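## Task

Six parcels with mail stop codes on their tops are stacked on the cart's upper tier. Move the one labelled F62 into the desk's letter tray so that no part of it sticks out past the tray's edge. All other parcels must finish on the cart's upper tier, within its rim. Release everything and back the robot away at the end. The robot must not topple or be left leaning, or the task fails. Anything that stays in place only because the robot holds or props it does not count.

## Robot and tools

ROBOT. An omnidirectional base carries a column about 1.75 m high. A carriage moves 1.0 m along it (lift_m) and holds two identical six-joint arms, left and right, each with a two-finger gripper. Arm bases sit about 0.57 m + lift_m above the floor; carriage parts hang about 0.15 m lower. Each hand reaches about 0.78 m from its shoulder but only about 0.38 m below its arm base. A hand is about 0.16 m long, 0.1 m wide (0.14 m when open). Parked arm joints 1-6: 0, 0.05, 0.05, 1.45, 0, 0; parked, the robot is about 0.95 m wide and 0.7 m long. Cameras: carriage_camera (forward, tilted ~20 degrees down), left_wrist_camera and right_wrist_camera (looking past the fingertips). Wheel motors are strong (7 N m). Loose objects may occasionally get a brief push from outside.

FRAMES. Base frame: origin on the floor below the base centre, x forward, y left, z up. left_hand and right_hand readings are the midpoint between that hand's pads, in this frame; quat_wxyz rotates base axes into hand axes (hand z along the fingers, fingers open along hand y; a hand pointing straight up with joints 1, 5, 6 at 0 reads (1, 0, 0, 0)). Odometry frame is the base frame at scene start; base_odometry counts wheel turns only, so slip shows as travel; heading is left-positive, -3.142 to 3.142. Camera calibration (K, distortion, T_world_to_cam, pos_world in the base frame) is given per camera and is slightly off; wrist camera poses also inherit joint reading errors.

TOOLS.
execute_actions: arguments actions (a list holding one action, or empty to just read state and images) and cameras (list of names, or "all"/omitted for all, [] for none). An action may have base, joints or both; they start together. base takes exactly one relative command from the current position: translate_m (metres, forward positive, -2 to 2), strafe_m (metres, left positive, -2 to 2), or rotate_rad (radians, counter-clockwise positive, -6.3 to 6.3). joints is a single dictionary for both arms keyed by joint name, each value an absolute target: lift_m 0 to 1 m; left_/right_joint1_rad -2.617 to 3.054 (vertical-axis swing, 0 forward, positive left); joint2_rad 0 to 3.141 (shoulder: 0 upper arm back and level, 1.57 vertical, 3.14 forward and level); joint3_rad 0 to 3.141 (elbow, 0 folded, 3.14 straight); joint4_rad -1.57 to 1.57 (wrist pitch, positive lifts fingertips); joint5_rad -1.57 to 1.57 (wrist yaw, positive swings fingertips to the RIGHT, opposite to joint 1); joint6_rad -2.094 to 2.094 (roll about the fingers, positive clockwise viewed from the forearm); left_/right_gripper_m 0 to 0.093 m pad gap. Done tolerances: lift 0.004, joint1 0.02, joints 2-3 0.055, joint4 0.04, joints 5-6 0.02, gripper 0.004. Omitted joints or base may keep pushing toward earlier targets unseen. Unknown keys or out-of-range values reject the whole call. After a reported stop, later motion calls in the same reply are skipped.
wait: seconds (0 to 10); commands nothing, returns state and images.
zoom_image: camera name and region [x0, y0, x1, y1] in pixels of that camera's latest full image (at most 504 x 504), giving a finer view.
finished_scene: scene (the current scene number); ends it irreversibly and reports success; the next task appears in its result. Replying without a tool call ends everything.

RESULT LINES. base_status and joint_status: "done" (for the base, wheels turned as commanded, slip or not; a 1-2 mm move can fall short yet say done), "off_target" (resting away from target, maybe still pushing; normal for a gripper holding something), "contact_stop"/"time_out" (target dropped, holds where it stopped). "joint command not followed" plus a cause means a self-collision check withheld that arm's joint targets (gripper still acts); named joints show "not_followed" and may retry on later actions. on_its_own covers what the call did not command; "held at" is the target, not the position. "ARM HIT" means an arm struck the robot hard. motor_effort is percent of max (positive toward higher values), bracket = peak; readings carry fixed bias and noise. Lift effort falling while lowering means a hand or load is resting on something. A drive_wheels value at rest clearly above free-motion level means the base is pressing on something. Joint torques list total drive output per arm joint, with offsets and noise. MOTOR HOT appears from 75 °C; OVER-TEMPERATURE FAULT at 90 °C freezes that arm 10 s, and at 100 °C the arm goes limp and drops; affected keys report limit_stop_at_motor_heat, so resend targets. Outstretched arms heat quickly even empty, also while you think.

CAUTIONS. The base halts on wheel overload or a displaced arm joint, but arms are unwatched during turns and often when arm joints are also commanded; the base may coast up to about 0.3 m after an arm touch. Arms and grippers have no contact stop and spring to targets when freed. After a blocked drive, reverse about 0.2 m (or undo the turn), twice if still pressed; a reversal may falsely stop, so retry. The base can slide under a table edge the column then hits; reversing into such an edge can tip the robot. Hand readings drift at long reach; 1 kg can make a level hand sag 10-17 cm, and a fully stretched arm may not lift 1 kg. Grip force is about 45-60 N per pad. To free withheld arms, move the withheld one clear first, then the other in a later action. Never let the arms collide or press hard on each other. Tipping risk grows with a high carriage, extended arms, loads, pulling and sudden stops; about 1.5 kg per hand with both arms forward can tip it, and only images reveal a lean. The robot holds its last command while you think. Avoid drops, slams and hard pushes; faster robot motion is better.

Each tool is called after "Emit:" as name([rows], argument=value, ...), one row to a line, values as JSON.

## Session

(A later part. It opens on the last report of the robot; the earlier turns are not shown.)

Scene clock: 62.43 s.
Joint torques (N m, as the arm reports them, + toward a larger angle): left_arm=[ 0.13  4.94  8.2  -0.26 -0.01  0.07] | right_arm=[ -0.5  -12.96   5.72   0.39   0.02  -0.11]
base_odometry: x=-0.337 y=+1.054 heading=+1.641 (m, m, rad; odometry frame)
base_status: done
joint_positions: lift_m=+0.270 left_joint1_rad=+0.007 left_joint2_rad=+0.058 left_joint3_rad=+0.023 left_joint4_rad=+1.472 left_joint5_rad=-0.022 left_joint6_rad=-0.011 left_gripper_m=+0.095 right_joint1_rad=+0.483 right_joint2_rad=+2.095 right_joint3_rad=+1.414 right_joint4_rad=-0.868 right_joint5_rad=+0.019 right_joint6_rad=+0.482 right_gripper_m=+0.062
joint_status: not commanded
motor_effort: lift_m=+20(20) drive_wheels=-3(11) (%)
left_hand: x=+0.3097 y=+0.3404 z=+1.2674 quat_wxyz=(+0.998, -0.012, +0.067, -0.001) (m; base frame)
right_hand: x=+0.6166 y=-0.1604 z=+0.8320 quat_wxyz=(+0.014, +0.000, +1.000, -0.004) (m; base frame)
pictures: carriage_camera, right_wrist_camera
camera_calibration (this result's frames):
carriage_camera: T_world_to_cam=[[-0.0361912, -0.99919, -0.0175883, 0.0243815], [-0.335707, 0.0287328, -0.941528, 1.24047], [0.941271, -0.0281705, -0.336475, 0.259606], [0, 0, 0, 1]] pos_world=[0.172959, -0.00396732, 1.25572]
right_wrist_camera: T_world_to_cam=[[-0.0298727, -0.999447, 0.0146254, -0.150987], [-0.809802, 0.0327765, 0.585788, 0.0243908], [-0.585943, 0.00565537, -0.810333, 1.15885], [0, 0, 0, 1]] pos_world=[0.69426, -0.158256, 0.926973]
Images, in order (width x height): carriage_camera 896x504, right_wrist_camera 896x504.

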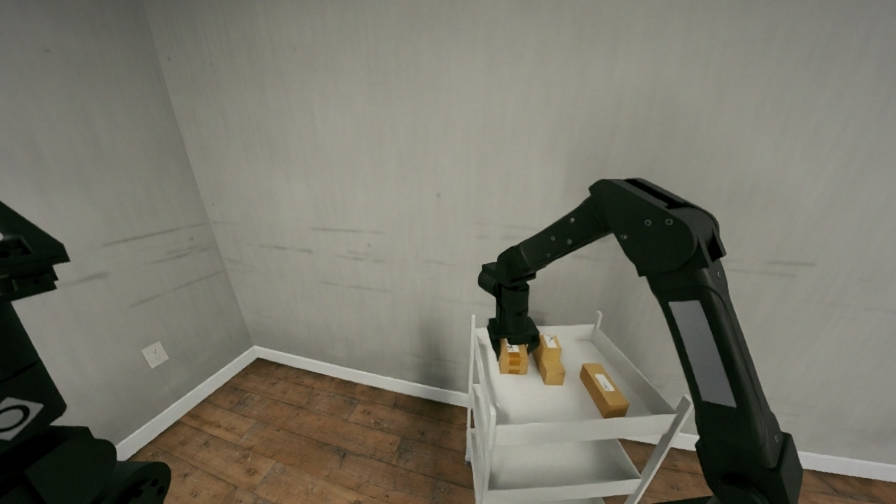

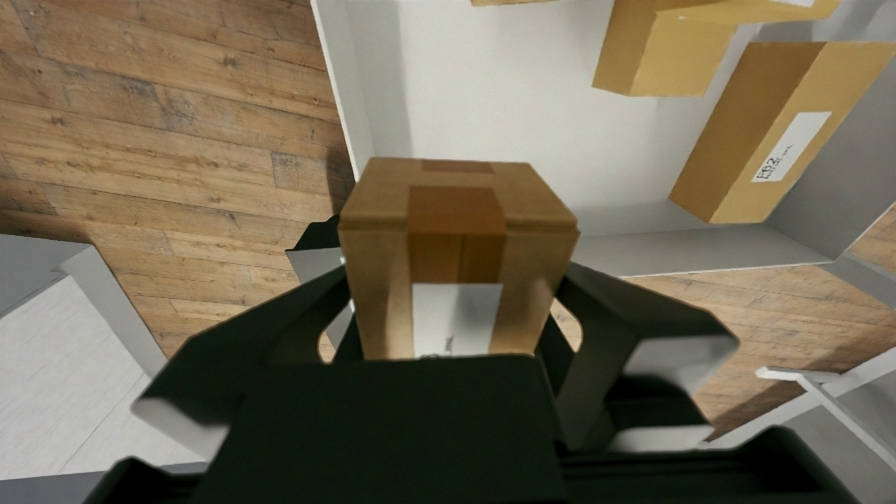

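Emit:
zoom_image(camera="right_wrist_camera", region=[730,100,850,200])

Emit:
execute_actions([
  {"base":{"strafe_m":-0.035},"joints":{"lift_m":0.14}},
], cameras=["carriage_camera","right_wrist_camera"])

Region (730, 100, 850, 200) of right_wrist_camera's 896x504 image, scaled by 4.200, with more detail than that image has.

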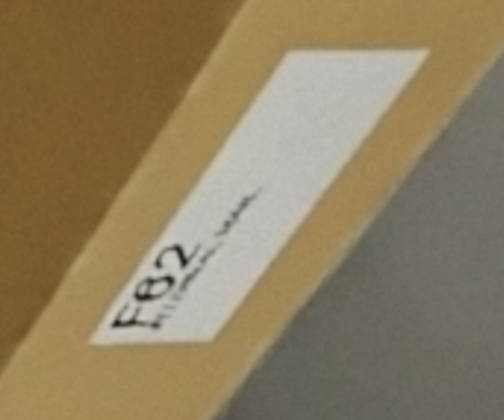

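Scene clock: 66.87 s.
Joint torques (N m, as the arm reports them, + toward a larger angle): left_arm=[ 0.21  4.83  8.24 -0.27 -0.02  0.06] | right_arm=[ -0.46 -13.14   5.68   0.39   0.01  -0.12]
base_odometry: x=-0.302 y=+1.056 heading=+1.641 (m, m, rad; odometry frame)
base_status: done
joint_positions: lift_m=+0.140 left_joint1_rad=+0.007 left_joint2_rad=+0.058 left_joint3_rad=+0.023 left_joint4_rad=+1.472 left_joint5_rad=-0.022 left_joint6_rad=-0.011 left_gripper_m=+0.095 right_joint1_rad=+0.482 right_joint2_rad=+2.098 right_joint3_rad=+1.414 right_joint4_rad=-0.868 right_joint5_rad=+0.019 right_joint6_rad=+0.482 right_gripper_m=+0.062
joint_status: all done
motor_effort: lift_m=+21(23) drive_wheels=+2(15) (%)
left_hand: x=+0.3097 y=+0.3404 z=+1.1372 quat_wxyz=(+0.998, -0.012, +0.067, -0.001) (m; base frame)
right_hand: x=+0.6164 y=-0.1606 z=+0.7010 quat_wxyz=(+0.013, +0.000, +1.000, -0.004) (m; base frame)
pictures: carriage_camera, right_wrist_camera
camera_calibration (this result's frames):
carriage_camera: T_world_to_cam=[[-0.0361912, -0.99919, -0.0175883, 0.0220922], [-0.335707, 0.0287328, -0.941528, 1.11793], [0.941271, -0.0281705, -0.336475, 0.21581], [0, 0, 0, 1]] pos_world=[0.172959, -0.00396732, 1.12556]
right_wrist_camera: T_world_to_cam=[[-0.0302232, -0.999419, 0.0157476, -0.149906], [-0.808599, 0.0337081, 0.587393, 0.0992661], [-0.587583, 0.00501936, -0.809149, 1.05267], [0, 0, 0, 1]] pos_world=[0.694266, -0.158449, 0.795818]
Images, in order (width x height): carriage_camera 896x504, right_wrist_camera 896x504.

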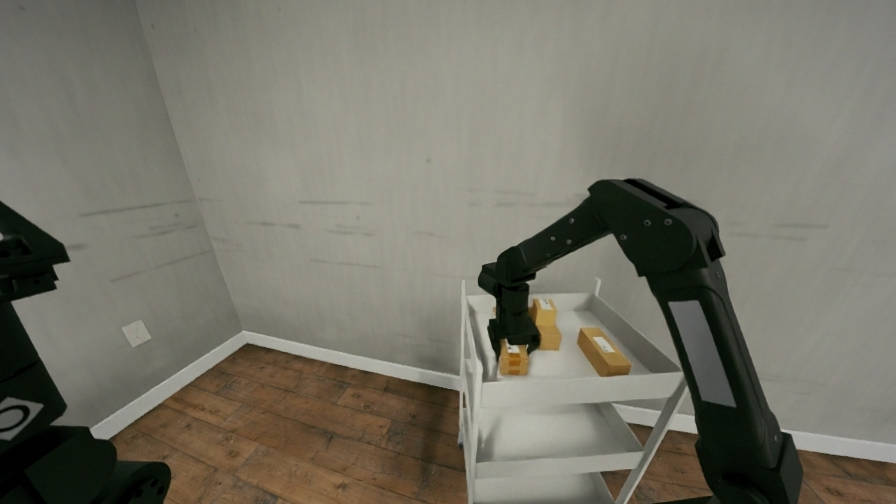

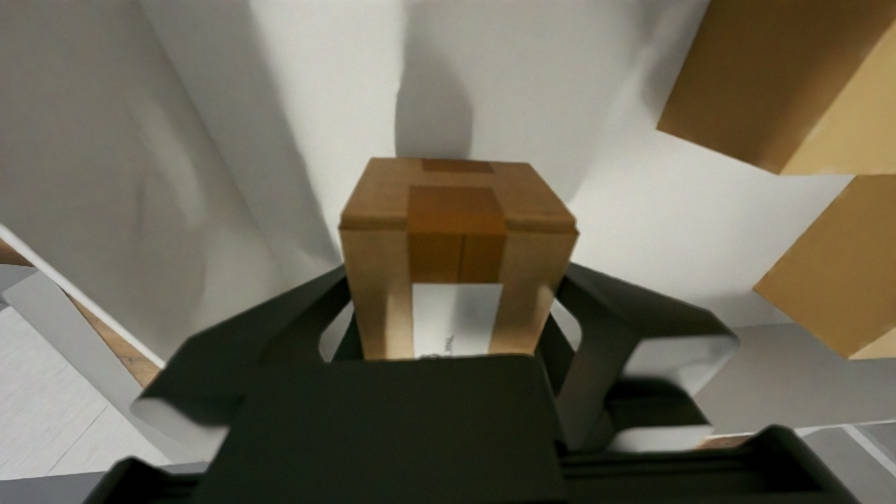

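Emit:
execute_actions([
  {"joints":{"lift_m":0.125}},
], cameras=[])

Emit:
execute_actions([
  {"joints":{"right_gripper_m":0.093}},
], cameras=[])

Emit:
execute_actions([
  {"joints":{"lift_m":0.27}},
], cameras=[])

Emit:
execute_actions([
  {"base":{"strafe_m":-0.225}},
], cameras=["carriage_camera","right_wrist_camera"])

Scene clock: 69.63 s.
Joint torques (N m, as the arm reports them, + toward a larger angle): left_arm=[ 0.12  4.88  8.21 -0.27 -0.03  0.05] | right_arm=[ -0.41 -13.19   5.65   0.4    0.03  -0.12]
base_odometry: x=-0.302 y=+1.056 heading=+1.641 (m, m, rad; odometry frame)
base_status: not commanded
joint_positions: lift_m=+0.125 left_joint1_rad=+0.007 left_joint2_rad=+0.058 left_joint3_rad=+0.023 left_joint4_rad=+1.473 left_joint5_rad=-0.022 left_joint6_rad=-0.011 left_gripper_m=+0.095 right_joint1_rad=+0.482 right_joint2_rad=+2.098 right_joint3_rad=+1.414 right_joint4_rad=-0.869 right_joint5_rad=+0.018 right_joint6_rad=+0.482 right_gripper_m=+0.062
joint_status: all done
motor_effort: lift_m=+20(21) drive_wheels=+3(2) (%)
left_hand: x=+0.3095 y=+0.3403 z=+1.1223 quat_wxyz=(+0.998, -0.012, +0.066, -0.001) (m; base frame)
right_hand: x=+0.6161 y=-0.1605 z=+0.6858 quat_wxyz=(+0.012, +0.000, +1.000, -0.004) (m; base frame)
pictures: none
No camera images: the call's "cameras" was empty. Leave "cameras" out to get every camera's image.

Scene clock: 70.23 s.
Joint torques (N m, as the arm reports them, + toward a larger angle): left_arm=[ 0.17  4.91  8.21 -0.28 -0.01  0.05] | right_arm=[ -0.46 -13.27   5.72   0.37   0.03  -0.12]
base_odometry: x=-0.302 y=+1.056 heading=+1.641 (m, m, rad; odometry frame)
base_status: not commanded
joint_positions: lift_m=+0.125 left_joint1_rad=+0.007 left_joint2_rad=+0.058 left_joint3_rad=+0.023 left_joint4_rad=+1.473 left_joint5_rad=-0.022 left_joint6_rad=-0.011 left_gripper_m=+0.095 right_joint1_rad=+0.482 right_joint2_rad=+2.098 right_joint3_rad=+1.414 right_joint4_rad=-0.869 right_joint5_rad=+0.018 right_joint6_rad=+0.482 right_gripper_m=+0.093
joint_status: all done
motor_effort: lift_m=+21(21) drive_wheels=+3(1) (%)
left_hand: x=+0.3095 y=+0.3403 z=+1.1223 quat_wxyz=(+0.998, -0.012, +0.066, -0.001) (m; base frame)
right_hand: x=+0.6161 y=-0.1605 z=+0.6858 quat_wxyz=(+0.012, +0.000, +1.000, -0.004) (m; base frame)
pictures: none
No camera images: the call's "cameras" was empty. Leave "cameras" out to get every camera's image.

Scene clock: 71.33 s.
Joint torques (N m, as the arm reports them, + toward a larger angle): left_arm=[ 0.18  4.89  8.19 -0.25 -0.01  0.06] | right_arm=[ -0.46 -12.8    5.82   0.39   0.03  -0.11]
base_odometry: x=-0.302 y=+1.056 heading=+1.641 (m, m, rad; odometry frame)
base_status: not commanded
joint_positions: lift_m=+0.270 left_joint1_rad=+0.007 left_joint2_rad=+0.058 left_joint3_rad=+0.023 left_joint4_rad=+1.473 left_joint5_rad=-0.022 left_joint6_rad=-0.011 left_gripper_m=+0.095 right_joint1_rad=+0.482 right_joint2_rad=+2.094 right_joint3_rad=+1.414 right_joint4_rad=-0.867 right_joint5_rad=+0.018 right_joint6_rad=+0.482 right_gripper_m=+0.093
joint_status: all done
motor_effort: lift_m=+20(26) drive_wheels=+4(2) (%)
left_hand: x=+0.3095 y=+0.3403 z=+1.2674 quat_wxyz=(+0.998, -0.012, +0.066, -0.001) (m; base frame)
right_hand: x=+0.6169 y=-0.1602 z=+0.8326 quat_wxyz=(+0.015, +0.000, +1.000, -0.003) (m; base frame)
pictures: none
No camera images: the call's "cameras" was empty. Leave "cameras" out to get every camera's image.

Scene clock: 73.60 s.
Joint torques (N m, as the arm reports them, + toward a larger angle): left_arm=[ 0.17  4.91  8.18 -0.27 -0.02  0.06] | right_arm=[ -0.44 -12.8    5.73   0.38   0.02  -0.12]
base_odometry: x=-0.077 y=+1.072 heading=+1.641 (m, m, rad; odometry frame)
base_status: done
joint_positions: lift_m=+0.270 left_joint1_rad=+0.007 left_joint2_rad=+0.058 left_joint3_rad=+0.023 left_joint4_rad=+1.473 left_joint5_rad=-0.022 left_joint6_rad=-0.011 left_gripper_m=+0.095 right_joint1_rad=+0.482 right_joint2_rad=+2.094 right_joint3_rad=+1.414 right_joint4_rad=-0.867 right_joint5_rad=+0.019 right_joint6_rad=+0.482 right_gripper_m=+0.093
joint_status: not commanded
motor_effort: lift_m=+20(20) drive_wheels=+1(20) (%)
left_hand: x=+0.3095 y=+0.3403 z=+1.2674 quat_wxyz=(+0.998, -0.012, +0.066, -0.001) (m; base frame)
right_hand: x=+0.6169 y=-0.1603 z=+0.8325 quat_wxyz=(+0.015, +0.000, +1.000, -0.003) (m; base frame)
pictures: carriage_camera, right_wrist_camera
camera_calibration (this result's frames):
carriage_camera: T_world_to_cam=[[-0.0361912, -0.99919, -0.0175883, 0.0243811], [-0.335707, 0.0287328, -0.941528, 1.24045], [0.941271, -0.0281705, -0.336475, 0.259599], [0, 0, 0, 1]] pos_world=[0.172959, -0.00396732, 1.2557]
right_wrist_camera: T_world_to_cam=[[-0.0302712, -0.999455, 0.0131708, -0.149425], [-0.810872, 0.0322598, 0.584333, 0.0261602], [-0.58444, 0.00700863, -0.811407, 1.15969], [0, 0, 0, 1]] pos_world=[0.694457, -0.158316, 0.92766]
Images, in order (width x height): carriage_camera 896x504, right_wrist_camera 896x504.

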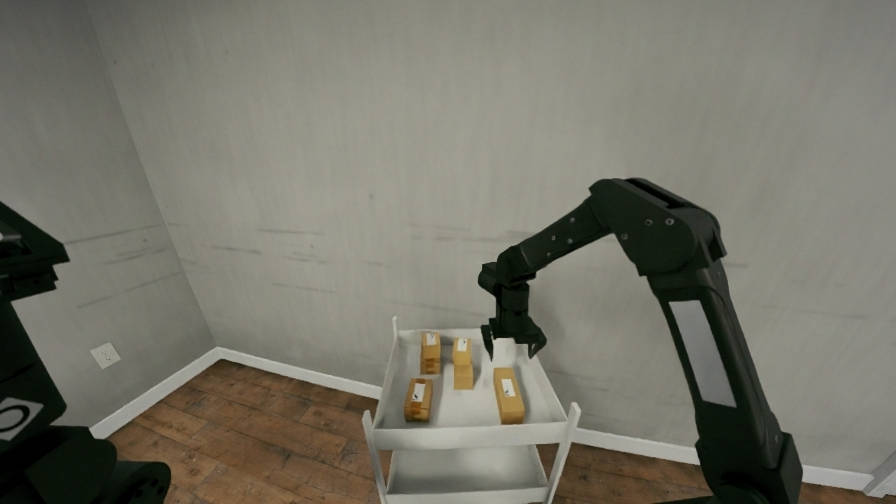

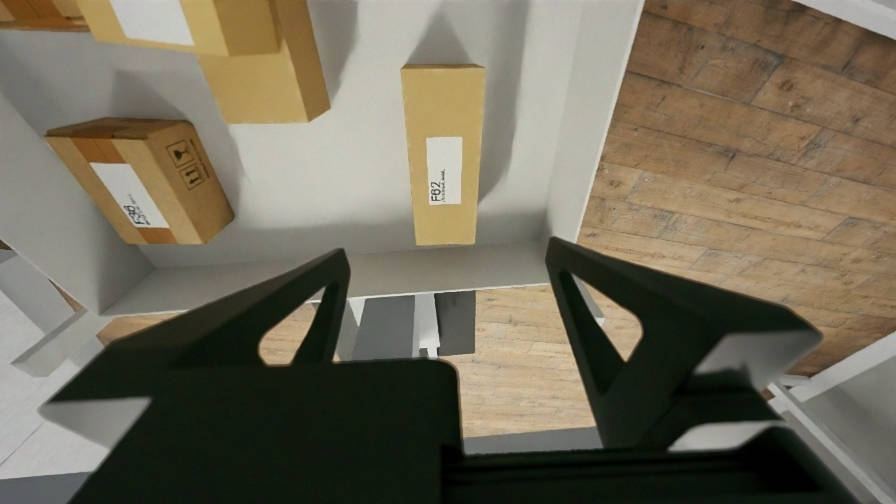

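Emit:
execute_actions([
  {"joints":{"lift_m":0.125}},
], cameras=["right_wrist_camera"])

Emit:
execute_actions([
  {"joints":{"right_gripper_m":0.03}},
], cameras=[])

Emit:
execute_actions([
  {"joints":{"lift_m":0.4}},
], cameras=["carriage_camera","right_wrist_camera"])

Scene clock: 77.07 s.
Joint torques (N m, as the arm reports them, + toward a larger angle): left_arm=[ 0.19  4.89  8.16 -0.27 -0.02  0.06] | right_arm=[ -0.45 -12.73   5.67   0.39   0.03  -0.11]
base_odometry: x=-0.077 y=+1.072 heading=+1.641 (m, m, rad; odometry frame)
base_status: not commanded
joint_positions: lift_m=+0.125 left_joint1_rad=+0.007 left_joint2_rad=+0.058 left_joint3_rad=+0.023 left_joint4_rad=+1.472 left_joint5_rad=-0.022 left_joint6_rad=-0.011 left_gripper_m=+0.095 right_joint1_rad=+0.482 right_joint2_rad=+2.092 right_joint3_rad=+1.414 right_joint4_rad=-0.867 right_joint5_rad=+0.019 right_joint6_rad=+0.482 right_gripper_m=+0.093
joint_status: all done
motor_effort: lift_m=+21(23) drive_wheels=+0(3) (%)
left_hand: x=+0.3096 y=+0.3404 z=+1.1222 quat_wxyz=(+0.998, -0.012, +0.067, -0.001) (m; base frame)
right_hand: x=+0.6171 y=-0.1602 z=+0.6880 quat_wxyz=(+0.015, +0.000, +1.000, -0.003) (m; base frame)
pictures: right_wrist_camera
camera_calibration (this result's frames):
right_wrist_camera: T_world_to_cam=[[-0.0302885, -0.999464, 0.0124226, -0.146904], [-0.811661, 0.0318467, 0.583259, 0.111943], [-0.583342, 0.00758311, -0.812191, 1.04242], [0, 0, 0, 1]] pos_world=[0.694496, -0.158295, 0.783175]
Images, in order (width x height): right_wrist_camera 896x504.

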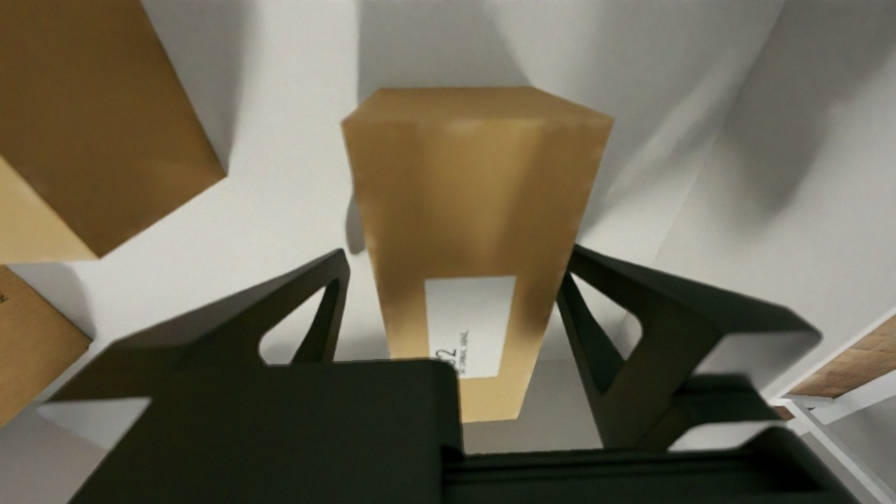

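Scene clock: 77.70 s.
Joint torques (N m, as the arm reports them, + toward a larger angle): left_arm=[ 0.15  4.89  8.15 -0.25 -0.02  0.06] | right_arm=[ -0.45 -12.69   5.8    0.39   0.01  -0.11]
base_odometry: x=-0.077 y=+1.072 heading=+1.641 (m, m, rad; odometry frame)
base_status: not commanded
joint_positions: lift_m=+0.125 left_joint1_rad=+0.007 left_joint2_rad=+0.058 left_joint3_rad=+0.023 left_joint4_rad=+1.472 left_joint5_rad=-0.022 left_joint6_rad=-0.011 left_gripper_m=+0.095 right_joint1_rad=+0.482 right_joint2_rad=+2.092 right_joint3_rad=+1.414 right_joint4_rad=-0.867 right_joint5_rad=+0.020 right_joint6_rad=+0.482 right_gripper_m=+0.052
joint_status: right_gripper_m off_target (ended at +0.052, target +0.030)
motor_effort: lift_m=+21(20) drive_wheels=+0(1) (%)
left_hand: x=+0.3096 y=+0.3404 z=+1.1222 quat_wxyz=(+0.998, -0.012, +0.067, -0.001) (m; base frame)
right_hand: x=+0.6172 y=-0.1603 z=+0.6880 quat_wxyz=(+0.016, +0.000, +1.000, -0.003) (m; base frame)
pictures: none
No camera images: the call's "cameras" was empty. Leave "cameras" out to get every camera's image.

Scene clock: 79.33 s.
Joint torques (N m, as the arm reports them, + toward a larger angle): left_arm=[ 0.17  4.95  8.17 -0.26 -0.01  0.06] | right_arm=[ -0.44 -12.92   5.73   0.38   0.03  -0.11]
base_odometry: x=-0.077 y=+1.072 heading=+1.641 (m, m, rad; odometry frame)
base_status: not commanded
joint_positions: lift_m=+0.400 left_joint1_rad=+0.007 left_joint2_rad=+0.058 left_joint3_rad=+0.023 left_joint4_rad=+1.472 left_joint5_rad=-0.022 left_joint6_rad=-0.011 left_gripper_m=+0.095 right_joint1_rad=+0.482 right_joint2_rad=+2.094 right_joint3_rad=+1.414 right_joint4_rad=-0.867 right_joint5_rad=+0.020 right_joint6_rad=+0.482 right_gripper_m=+0.052
joint_status: all done
motor_effort: lift_m=+20(24) drive_wheels=-1(0) (%)
left_hand: x=+0.3096 y=+0.3404 z=+1.3973 quat_wxyz=(+0.998, -0.012, +0.067, -0.001) (m; base frame)
right_hand: x=+0.6171 y=-0.1603 z=+0.9623 quat_wxyz=(+0.015, +0.000, +1.000, -0.003) (m; base frame)
pictures: carriage_camera, right_wrist_camera
camera_calibration (this result's frames):
carriage_camera: T_world_to_cam=[[-0.0361912, -0.99919, -0.0175883, 0.0266676], [-0.335707, 0.0287328, -0.941528, 1.36286], [0.941271, -0.0281705, -0.336475, 0.303341], [0, 0, 0, 1]] pos_world=[0.172959, -0.00396732, 1.3857]
right_wrist_camera: T_world_to_cam=[[-0.0302938, -0.999445, 0.0138355, -0.151827], [-0.811078, 0.0326691, 0.584025, -0.0490377], [-0.584153, 0.00647068, -0.811618, 1.26497], [0, 0, 0, 1]] pos_world=[0.694566, -0.158326, 1.05742]
Images, in order (width x height): carriage_camera 896x504, right_wrist_camera 896x504.

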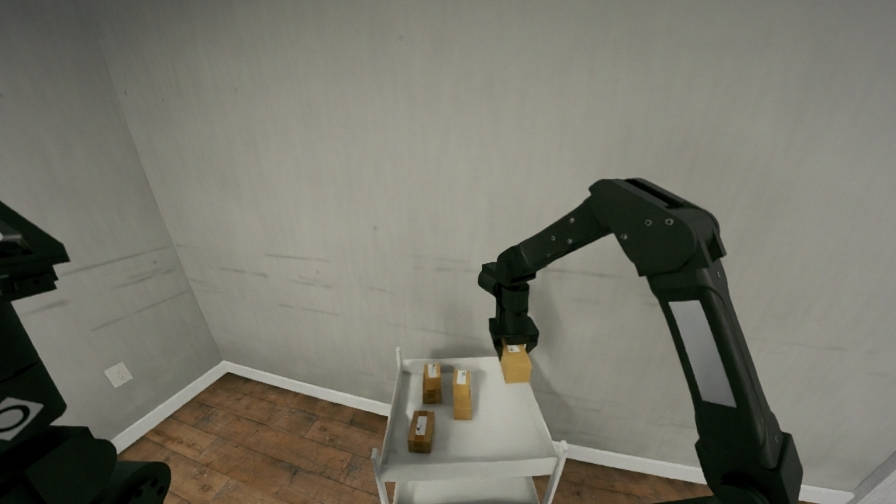

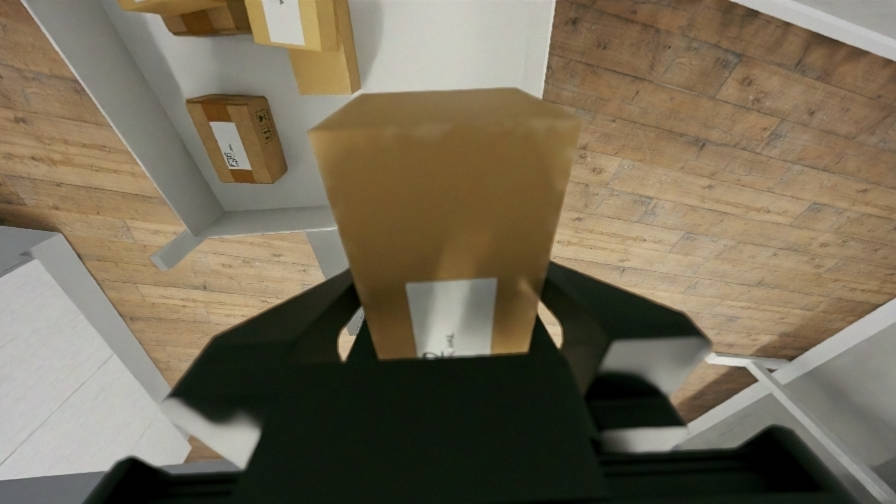

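Emit:
execute_actions([
  {"base":{"translate_m":-1.25},"joints":{"lift_m":0.62}},
], cameras=[])

Emit:
execute_actions([
  {"base":{"rotate_rad":-1.75}},
], cameras=[])

Emit:
execute_actions([
  {"base":{"translate_m":1.0}},
], cameras=["carriage_camera"])

Scene clock: 87.77 s.
Joint torques (N m, as the arm reports them, + toward a larger angle): left_arm=[ 0.17  4.89  8.19 -0.26 -0.04  0.06] | right_arm=[ -0.43 -13.15   5.75   0.36   0.01  -0.1 ]
base_odometry: x=+0.011 y=-0.175 heading=+1.641 (m, m, rad; odometry frame)
base_status: done
joint_positions: lift_m=+0.620 left_joint1_rad=+0.007 left_joint2_rad=+0.058 left_joint3_rad=+0.023 left_joint4_rad=+1.472 left_joint5_rad=-0.022 left_joint6_rad=-0.011 left_gripper_m=+0.095 right_joint1_rad=+0.482 right_joint2_rad=+2.097 right_joint3_rad=+1.414 right_joint4_rad=-0.864 right_joint5_rad=+0.020 right_joint6_rad=+0.482 right_gripper_m=+0.052
joint_status: all done
motor_effort: lift_m=+20(25) drive_wheels=+0(18) (%)
left_hand: x=+0.3097 y=+0.3404 z=+1.6174 quat_wxyz=(+0.998, -0.012, +0.067, -0.001) (m; base frame)
right_hand: x=+0.6174 y=-0.1602 z=+1.1815 quat_wxyz=(+0.015, +0.000, +1.000, -0.003) (m; base frame)
pictures: none
No camera images: the call's "cameras" was empty. Leave "cameras" out to get every camera's image.

Scene clock: 91.03 s.
Joint torques (N m, as the arm reports them, + toward a larger angle): left_arm=[ 0.11  4.87  8.17 -0.25 -0.02  0.05] | right_arm=[  0.04 -13.13   5.75   0.36   0.    -0.11]
base_odometry: x=+0.011 y=-0.175 heading=-0.109 (m, m, rad; odometry frame)
base_status: done
joint_positions: lift_m=+0.620 left_joint1_rad=+0.007 left_joint2_rad=+0.058 left_joint3_rad=+0.023 left_joint4_rad=+1.470 left_joint5_rad=-0.022 left_joint6_rad=-0.011 left_gripper_m=+0.095 right_joint1_rad=+0.476 right_joint2_rad=+2.097 right_joint3_rad=+1.414 right_joint4_rad=-0.864 right_joint5_rad=+0.021 right_joint6_rad=+0.482 right_gripper_m=+0.052
joint_status: not commanded
motor_effort: lift_m=+19(20) drive_wheels=+10(23) (%)
left_hand: x=+0.3101 y=+0.3404 z=+1.6173 quat_wxyz=(+0.998, -0.012, +0.067, -0.001) (m; base frame)
right_hand: x=+0.6186 y=-0.1626 z=+1.1815 quat_wxyz=(+0.015, +0.003, +1.000, -0.004) (m; base frame)
pictures: none
No camera images: the call's "cameras" was empty. Leave "cameras" out to get every camera's image.

Scene clock: 95.30 s.
Joint torques (N m, as the arm reports them, + toward a larger angle): left_arm=[ 0.15  4.86  8.25 -0.2  -0.01  0.06] | right_arm=[ -0.01 -13.08   5.75   0.37   0.01  -0.11]
base_odometry: x=+1.005 y=-0.285 heading=-0.110 (m, m, rad; odometry frame)
base_status: done
joint_positions: lift_m=+0.620 left_joint1_rad=+0.007 left_joint2_rad=+0.058 left_joint3_rad=+0.023 left_joint4_rad=+1.470 left_joint5_rad=-0.022 left_joint6_rad=-0.011 left_gripper_m=+0.095 right_joint1_rad=+0.476 right_joint2_rad=+2.097 right_joint3_rad=+1.414 right_joint4_rad=-0.865 right_joint5_rad=+0.020 right_joint6_rad=+0.482 right_gripper_m=+0.052
joint_status: not commanded
motor_effort: lift_m=+20(20) drive_wheels=-9(31) (%)
left_hand: x=+0.3102 y=+0.3404 z=+1.6173 quat_wxyz=(+0.998, -0.012, +0.068, -0.001) (m; base frame)
right_hand: x=+0.6184 y=-0.1626 z=+1.1815 quat_wxyz=(+0.015, +0.003, +1.000, -0.004) (m; base frame)
pictures: carriage_camera
camera_calibration (this result's frames):
carriage_camera: T_world_to_cam=[[-0.0361912, -0.99919, -0.0175883, 0.0305371], [-0.335707, 0.0287328, -0.941528, 1.57], [0.941271, -0.0281705, -0.336475, 0.377367], [0, 0, 0, 1]] pos_world=[0.172959, -0.00396732, 1.60571]
Images, in order (width x height): carriage_camera 896x504.

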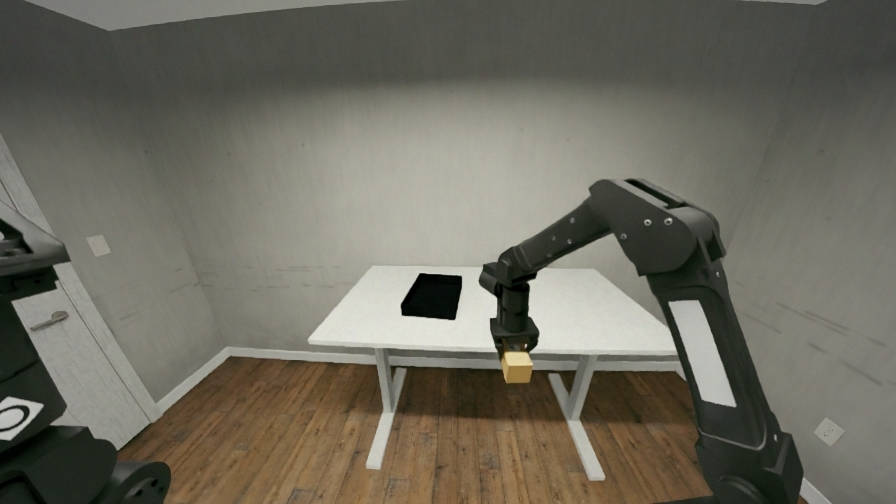

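Emit:
execute_actions([
  {"base":{"strafe_m":0.23}},
], cameras=[])

Emit:
execute_actions([
  {"base":{"translate_m":0.5}},
], cameras=["carriage_camera","right_wrist_camera"])

Scene clock: 100.20 s.
Joint torques (N m, as the arm reports them, + toward a larger angle): left_arm=[ 0.16  4.9   8.22 -0.23 -0.02  0.07] | right_arm=[ -0.13 -13.11   5.72   0.37   0.02  -0.1 ]
base_odometry: x=+1.030 y=-0.056 heading=-0.110 (m, m, rad; odometry frame)
base_status: done
joint_positions: lift_m=+0.620 left_joint1_rad=+0.007 left_joint2_rad=+0.058 left_joint3_rad=+0.023 left_joint4_rad=+1.471 left_joint5_rad=-0.022 left_joint6_rad=-0.011 left_gripper_m=+0.095 right_joint1_rad=+0.478 right_joint2_rad=+2.097 right_joint3_rad=+1.414 right_joint4_rad=-0.866 right_joint5_rad=+0.020 right_joint6_rad=+0.482 right_gripper_m=+0.052
joint_status: not commanded
motor_effort: lift_m=+20(20) drive_wheels=-2(19) (%)
left_hand: x=+0.3100 y=+0.3404 z=+1.6173 quat_wxyz=(+0.998, -0.012, +0.067, -0.001) (m; base frame)
right_hand: x=+0.6177 y=-0.1620 z=+1.1814 quat_wxyz=(+0.014, +0.002, +1.000, -0.004) (m; base frame)
pictures: none
No camera images: the call's "cameras" was empty. Leave "cameras" out to get every camera's image.

Scene clock: 103.30 s.
Joint torques (N m, as the arm reports them, + toward a larger angle): left_arm=[ 0.15  4.88  8.13 -0.21 -0.02  0.06] | right_arm=[ -0.2  -13.08   5.69   0.38   0.01  -0.11]
base_odometry: x=+1.527 y=-0.111 heading=-0.109 (m, m, rad; odometry frame)
base_status: done
joint_positions: lift_m=+0.620 left_joint1_rad=+0.007 left_joint2_rad=+0.058 left_joint3_rad=+0.023 left_joint4_rad=+1.470 left_joint5_rad=-0.022 left_joint6_rad=-0.011 left_gripper_m=+0.095 right_joint1_rad=+0.478 right_joint2_rad=+2.097 right_joint3_rad=+1.414 right_joint4_rad=-0.867 right_joint5_rad=+0.020 right_joint6_rad=+0.482 right_gripper_m=+0.052
joint_status: not commanded
motor_effort: lift_m=+20(20) drive_wheels=-5(10) (%)
left_hand: x=+0.3102 y=+0.3404 z=+1.6173 quat_wxyz=(+0.998, -0.012, +0.068, -0.001) (m; base frame)
right_hand: x=+0.6175 y=-0.1621 z=+1.1814 quat_wxyz=(+0.014, +0.002, +1.000, -0.004) (m; base frame)
pictures: carriage_camera, right_wrist_camera
camera_calibration (this result's frames):
carriage_camera: T_world_to_cam=[[-0.0361912, -0.99919, -0.0175883, 0.030537], [-0.335707, 0.0287328, -0.941528, 1.56999], [0.941271, -0.0281705, -0.336475, 0.377365], [0, 0, 0, 1]] pos_world=[0.172959, -0.00396732, 1.6057]
right_wrist_camera: T_world_to_cam=[[-0.034469, -0.999278, 0.0159966, -0.156572], [-0.809554, 0.0373032, 0.585859, -0.179027], [-0.586033, 0.00724387, -0.810255, 1.44275], [0, 0, 0, 1]] pos_world=[0.695173, -0.160232, 1.27639]
Images, in order (width x height): carriage_camera 896x504, right_wrist_camera 896x504.

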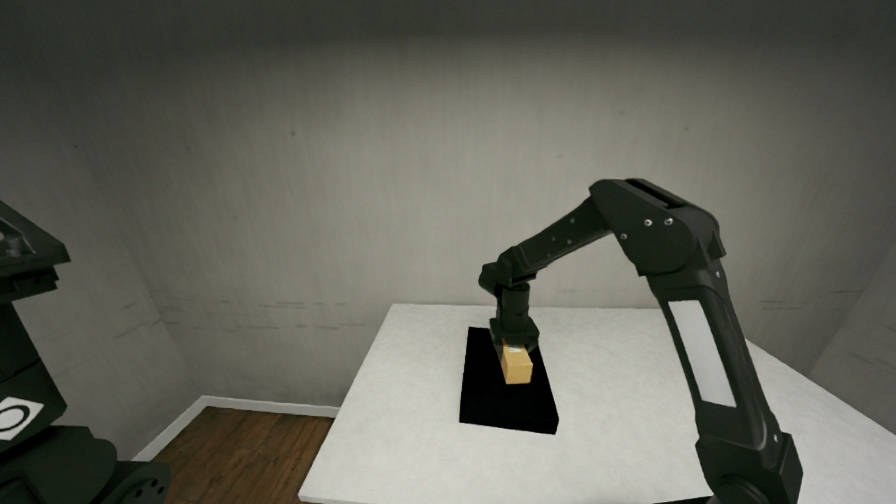

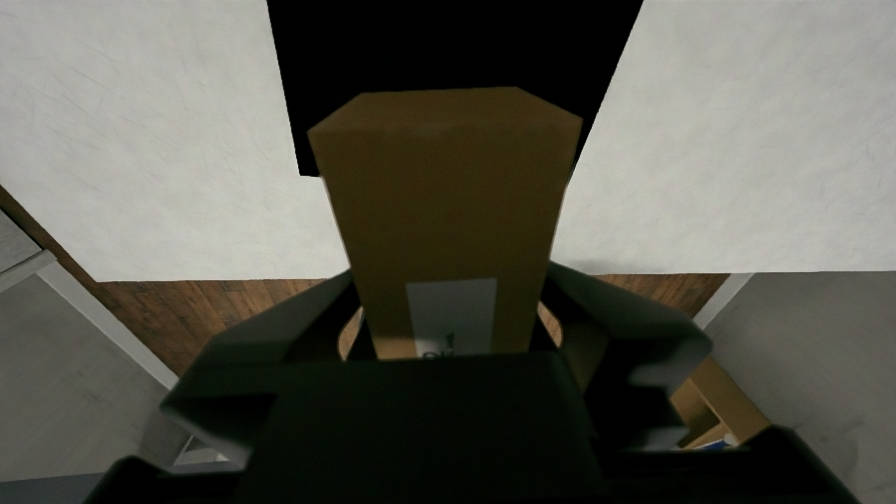

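Emit:
execute_actions([
  {"base":{"translate_m":0.13}},
], cameras=[])

Emit:
execute_actions([
  {"joints":{"lift_m":0.5}},
], cameras=["carriage_camera","right_wrist_camera"])

Scene clock: 107.53 s.
Joint torques (N m, as the arm reports them, + toward a larger angle): left_arm=[ 0.1   4.96  8.19 -0.24 -0.03  0.04] | right_arm=[ -0.14 -13.11   5.65   0.38   0.03  -0.11]
base_odometry: x=+1.657 y=-0.124 heading=-0.109 (m, m, rad; odometry frame)
base_status: done
joint_positions: lift_m=+0.620 left_joint1_rad=+0.007 left_joint2_rad=+0.058 left_joint3_rad=+0.023 left_joint4_rad=+1.471 left_joint5_rad=-0.022 left_joint6_rad=-0.011 left_gripper_m=+0.095 right_joint1_rad=+0.478 right_joint2_rad=+2.097 right_joint3_rad=+1.414 right_joint4_rad=-0.867 right_joint5_rad=+0.020 right_joint6_rad=+0.482 right_gripper_m=+0.052
joint_status: not commanded
motor_effort: lift_m=+20(20) drive_wheels=-5(15) (%)
left_hand: x=+0.3099 y=+0.3404 z=+1.6173 quat_wxyz=(+0.998, -0.012, +0.067, -0.001) (m; base frame)
right_hand: x=+0.6175 y=-0.1620 z=+1.1814 quat_wxyz=(+0.014, +0.002, +1.000, -0.004) (m; base frame)
pictures: none
No camera images: the call's "cameras" was empty. Leave "cameras" out to get every camera's image.

Scene clock: 108.53 s.
Joint torques (N m, as the arm reports them, + toward a larger angle): left_arm=[ 0.11  4.88  8.19 -0.25 -0.01  0.06] | right_arm=[ -0.13 -13.09   5.69   0.38   0.02  -0.11]
base_odometry: x=+1.657 y=-0.124 heading=-0.109 (m, m, rad; odometry frame)
base_status: not commanded
joint_positions: lift_m=+0.500 left_joint1_rad=+0.007 left_joint2_rad=+0.058 left_joint3_rad=+0.023 left_joint4_rad=+1.471 left_joint5_rad=-0.022 left_joint6_rad=-0.011 left_gripper_m=+0.095 right_joint1_rad=+0.478 right_joint2_rad=+2.097 right_joint3_rad=+1.414 right_joint4_rad=-0.867 right_joint5_rad=+0.019 right_joint6_rad=+0.482 right_gripper_m=+0.052
joint_status: all done
motor_effort: lift_m=+22(21) drive_wheels=-4(3) (%)
left_hand: x=+0.3098 y=+0.3404 z=+1.4972 quat_wxyz=(+0.998, -0.012, +0.067, -0.001) (m; base frame)
right_hand: x=+0.6173 y=-0.1619 z=+1.0611 quat_wxyz=(+0.013, +0.002, +1.000, -0.004) (m; base frame)
pictures: carriage_camera, right_wrist_camera
camera_calibration (this result's frames):
carriage_camera: T_world_to_cam=[[-0.0361912, -0.99919, -0.0175883, 0.0284235], [-0.335707, 0.0287328, -0.941528, 1.45685], [0.941271, -0.0281705, -0.336475, 0.336933], [0, 0, 0, 1]] pos_world=[0.172959, -0.00396732, 1.48554]
right_wrist_camera: T_world_to_cam=[[-0.0344222, -0.999297, 0.0148542, -0.153263], [-0.808945, 0.036587, 0.586745, -0.110116], [-0.586876, 0.00818083, -0.809635, 1.34519], [0, 0, 0, 1]] pos_world=[0.695108, -0.160131, 1.156]
Images, in order (width x height): carriage_camera 896x504, right_wrist_camera 896x504.

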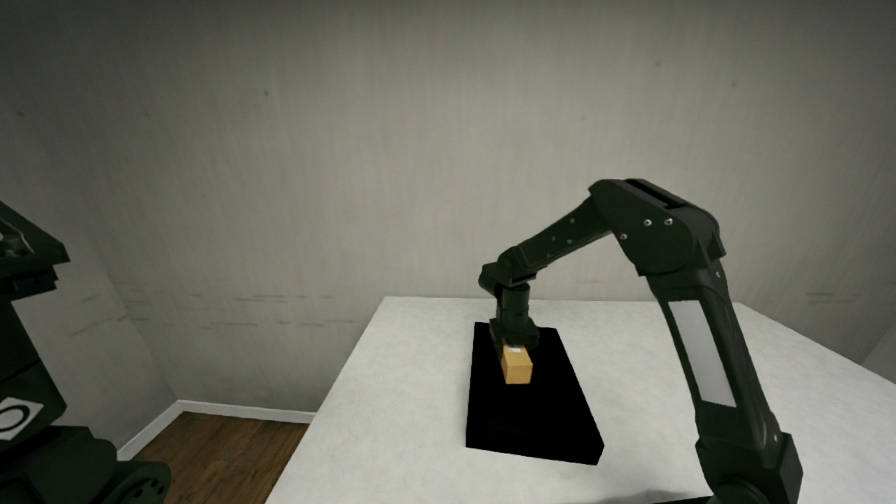

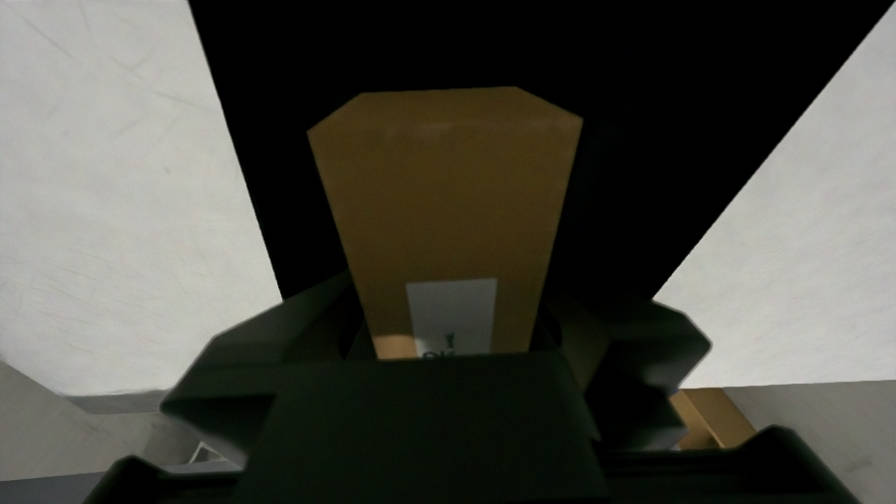

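Emit:
execute_actions([
  {"joints":{"right_joint1_rad":0.42,"right_joint6_rad":0.42,"right_joint2_rad":2.3,"right_joint4_rad":-0.67,"lift_m":0.51}},
], cameras=["carriage_camera","right_wrist_camera"])

Scene clock: 113.13 s.
Joint torques (N m, as the arm reports them, + toward a larger angle): left_arm=[ 0.19  4.96  8.2  -0.25 -0.02  0.06] | right_arm=[ -0.02 -14.99   4.97   0.41   0.01  -0.14]
base_odometry: x=+1.657 y=-0.124 heading=-0.109 (m, m, rad; odometry frame)
base_status: not commanded
joint_positions: lift_m=+0.510 left_joint1_rad=+0.007 left_joint2_rad=+0.058 left_joint3_rad=+0.023 left_joint4_rad=+1.472 left_joint5_rad=-0.022 left_joint6_rad=-0.011 left_gripper_m=+0.095 right_joint1_rad=+0.417 right_joint2_rad=+2.306 right_joint3_rad=+1.414 right_joint4_rad=-0.675 right_joint5_rad=+0.019 right_joint6_rad=+0.425 right_gripper_m=+0.052
joint_status: all done
motor_effort: lift_m=+20(25) drive_wheels=+6(7) (%)
left_hand: x=+0.3097 y=+0.3404 z=+1.5073 quat_wxyz=(+0.998, -0.012, +0.067, -0.001) (m; base frame)
right_hand: x=+0.6394 y=-0.1781 z=+0.9939 quat_wxyz=(+0.006, +0.004, +1.000, -0.008) (m; base frame)
pictures: carriage_camera, right_wrist_camera
camera_calibration (this result's frames):
carriage_camera: T_world_to_cam=[[-0.0361912, -0.99919, -0.0175883, 0.0286014], [-0.335707, 0.0287328, -0.941528, 1.46637], [0.941271, -0.0281705, -0.336475, 0.340336], [0, 0, 0, 1]] pos_world=[0.172959, -0.00396732, 1.49565]
right_wrist_camera: T_world_to_cam=[[-0.0391052, -0.998953, 0.0237399, -0.173444], [-0.799881, 0.0455339, 0.598428, -0.0680344], [-0.598883, 0.00441255, -0.800825, 1.30211], [0, 0, 0, 1]] pos_world=[0.71861, -0.17591, 1.08759]
Images, in order (width x height): carriage_camera 896x504, right_wrist_camera 896x504.

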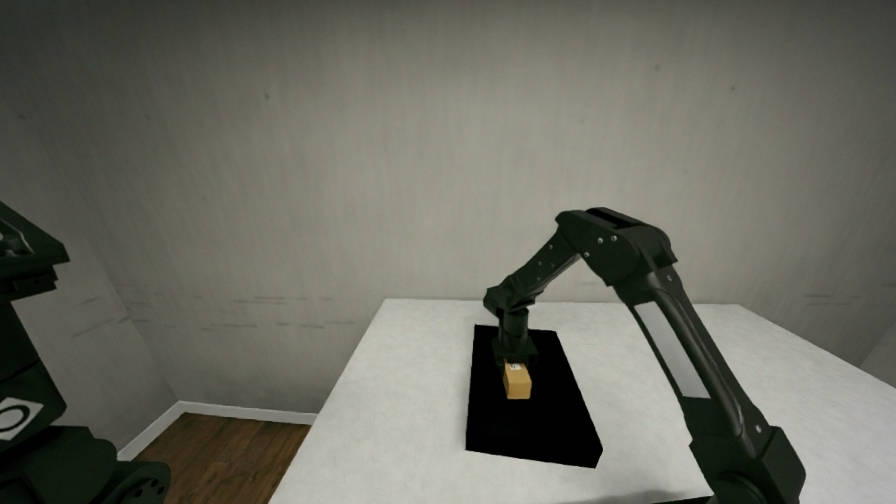

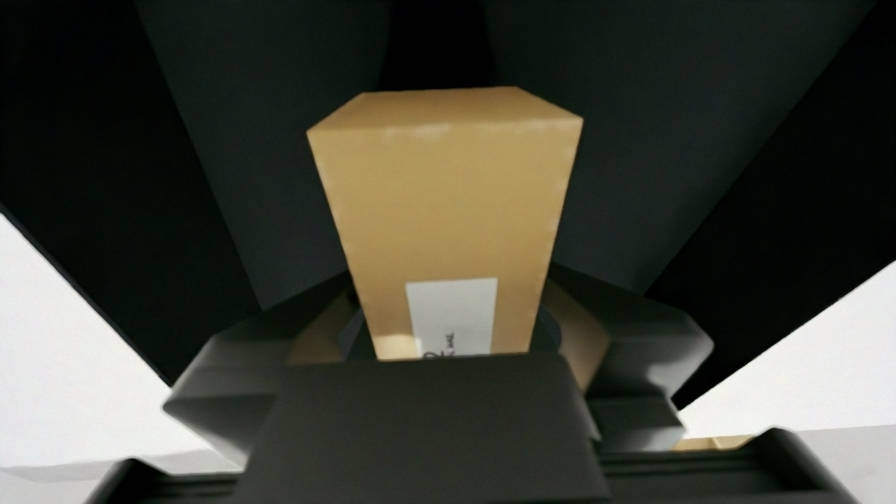

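Emit:
execute_actions([
  {"joints":{"right_joint2_rad":2.37,"right_joint4_rad":-0.6}},
], cameras=[])

Emit:
execute_actions([
  {"joints":{"right_gripper_m":0.093}},
], cameras=[])

Emit:
execute_actions([
  {"joints":{"lift_m":0.65}},
], cameras=[])

Emit:
execute_actions([
  {"base":{"translate_m":-0.5}},
], cameras=["carriage_camera"])

Scene clock: 116.03 s.
Joint torques (N m, as the arm reports them, + toward a larger angle): left_arm=[ 0.15  5.01  8.1  -0.27 -0.03  0.07] | right_arm=[ -0.05 -12.72   4.86   0.44   0.    -0.14]
base_odometry: x=+1.657 y=-0.124 heading=-0.109 (m, m, rad; odometry frame)
base_status: not commanded
joint_positions: lift_m=+0.510 left_joint1_rad=+0.007 left_joint2_rad=+0.058 left_joint3_rad=+0.023 left_joint4_rad=+1.472 left_joint5_rad=-0.022 left_joint6_rad=-0.011 left_gripper_m=+0.095 right_joint1_rad=+0.417 right_joint2_rad=+2.347 right_joint3_rad=+1.414 right_joint4_rad=-0.599 right_joint5_rad=+0.018 right_joint6_rad=+0.425 right_gripper_m=+0.052
joint_status: all done
motor_effort: lift_m=+21(20) drive_wheels=-6(6) (%)
left_hand: x=+0.3096 y=+0.3404 z=+1.5073 quat_wxyz=(+0.998, -0.012, +0.067, -0.001) (m; base frame)
right_hand: x=+0.6484 y=-0.1740 z=+0.9785 quat_wxyz=(+0.021, +0.004, +1.000, -0.001) (m; base frame)
pictures: none
No camera images: the call's "cameras" was empty. Leave "cameras" out to get every camera's image.

Scene clock: 116.67 s.
Joint torques (N m, as the arm reports them, + toward a larger angle): left_arm=[ 0.15  4.96  8.18 -0.27 -0.02  0.05] | right_arm=[ -0.05 -12.68   4.91   0.46   0.03  -0.15]
base_odometry: x=+1.657 y=-0.124 heading=-0.109 (m, m, rad; odometry frame)
base_status: not commanded
joint_positions: lift_m=+0.510 left_joint1_rad=+0.007 left_joint2_rad=+0.058 left_joint3_rad=+0.023 left_joint4_rad=+1.472 left_joint5_rad=-0.022 left_joint6_rad=-0.011 left_gripper_m=+0.095 right_joint1_rad=+0.417 right_joint2_rad=+2.347 right_joint3_rad=+1.414 right_joint4_rad=-0.600 right_joint5_rad=+0.018 right_joint6_rad=+0.425 right_gripper_m=+0.093
joint_status: all done
motor_effort: lift_m=+20(20) drive_wheels=-5(4) (%)
left_hand: x=+0.3096 y=+0.3404 z=+1.5073 quat_wxyz=(+0.998, -0.012, +0.067, -0.001) (m; base frame)
right_hand: x=+0.6483 y=-0.1740 z=+0.9785 quat_wxyz=(+0.021, +0.004, +1.000, -0.001) (m; base frame)
pictures: none
No camera images: the call's "cameras" was empty. Leave "cameras" out to get every camera's image.

Scene clock: 117.77 s.
Joint torques (N m, as the arm reports them, + toward a larger angle): left_arm=[ 0.16  4.91  8.28 -0.27 -0.02  0.05] | right_arm=[ -0.01 -13.8    4.76   0.4    0.02  -0.14]
base_odometry: x=+1.657 y=-0.124 heading=-0.109 (m, m, rad; odometry frame)
base_status: not commanded
joint_positions: lift_m=+0.650 left_joint1_rad=+0.007 left_joint2_rad=+0.058 left_joint3_rad=+0.023 left_joint4_rad=+1.472 left_joint5_rad=-0.022 left_joint6_rad=-0.011 left_gripper_m=+0.095 right_joint1_rad=+0.417 right_joint2_rad=+2.360 right_joint3_rad=+1.414 right_joint4_rad=-0.597 right_joint5_rad=+0.019 right_joint6_rad=+0.425 right_gripper_m=+0.093
joint_status: all done
motor_effort: lift_m=+20(24) drive_wheels=-4(5) (%)
left_hand: x=+0.3096 y=+0.3404 z=+1.6474 quat_wxyz=(+0.998, -0.012, +0.067, -0.001) (m; base frame)
right_hand: x=+0.6463 y=-0.1749 z=+1.1136 quat_wxyz=(+0.016, +0.004, +1.000, -0.003) (m; base frame)
pictures: none
No camera images: the call's "cameras" was empty. Leave "cameras" out to get every camera's image.

Scene clock: 120.87 s.
Joint torques (N m, as the arm reports them, + toward a larger angle): left_arm=[ 0.13  4.98  8.19 -0.26 -0.02  0.05] | right_arm=[ -0.03 -13.9    4.87   0.42   0.02  -0.14]
base_odometry: x=+1.160 y=-0.070 heading=-0.109 (m, m, rad; odometry frame)
base_status: done
joint_positions: lift_m=+0.650 left_joint1_rad=+0.007 left_joint2_rad=+0.058 left_joint3_rad=+0.023 left_joint4_rad=+1.474 left_joint5_rad=-0.022 left_joint6_rad=-0.011 left_gripper_m=+0.095 right_joint1_rad=+0.417 right_joint2_rad=+2.360 right_joint3_rad=+1.414 right_joint4_rad=-0.597 right_joint5_rad=+0.019 right_joint6_rad=+0.425 right_gripper_m=+0.093
joint_status: not commanded
motor_effort: lift_m=+20(20) drive_wheels=-1(20) (%)
left_hand: x=+0.3092 y=+0.3403 z=+1.6474 quat_wxyz=(+0.998, -0.012, +0.066, -0.001) (m; base frame)
right_hand: x=+0.6464 y=-0.1749 z=+1.1136 quat_wxyz=(+0.017, +0.004, +1.000, -0.003) (m; base frame)
pictures: carriage_camera
camera_calibration (this result's frames):
carriage_camera: T_world_to_cam=[[-0.0361912, -0.99919, -0.0175883, 0.0310648], [-0.335707, 0.0287328, -0.941528, 1.59824], [0.941271, -0.0281705, -0.336475, 0.387461], [0, 0, 0, 1]] pos_world=[0.172959, -0.00396732, 1.63571]
Images, in order (width x height): carriage_camera 896x504.

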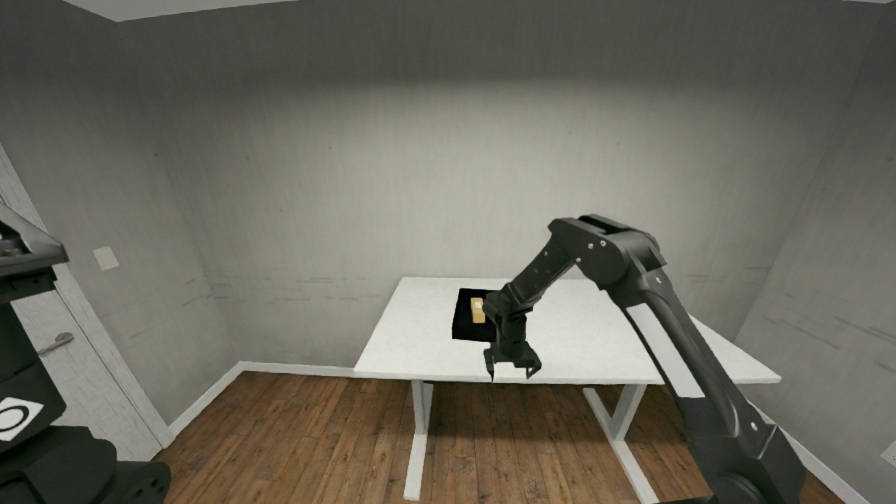

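Emit:
finished_scene(scene=1)

The scene is finished: the task was done.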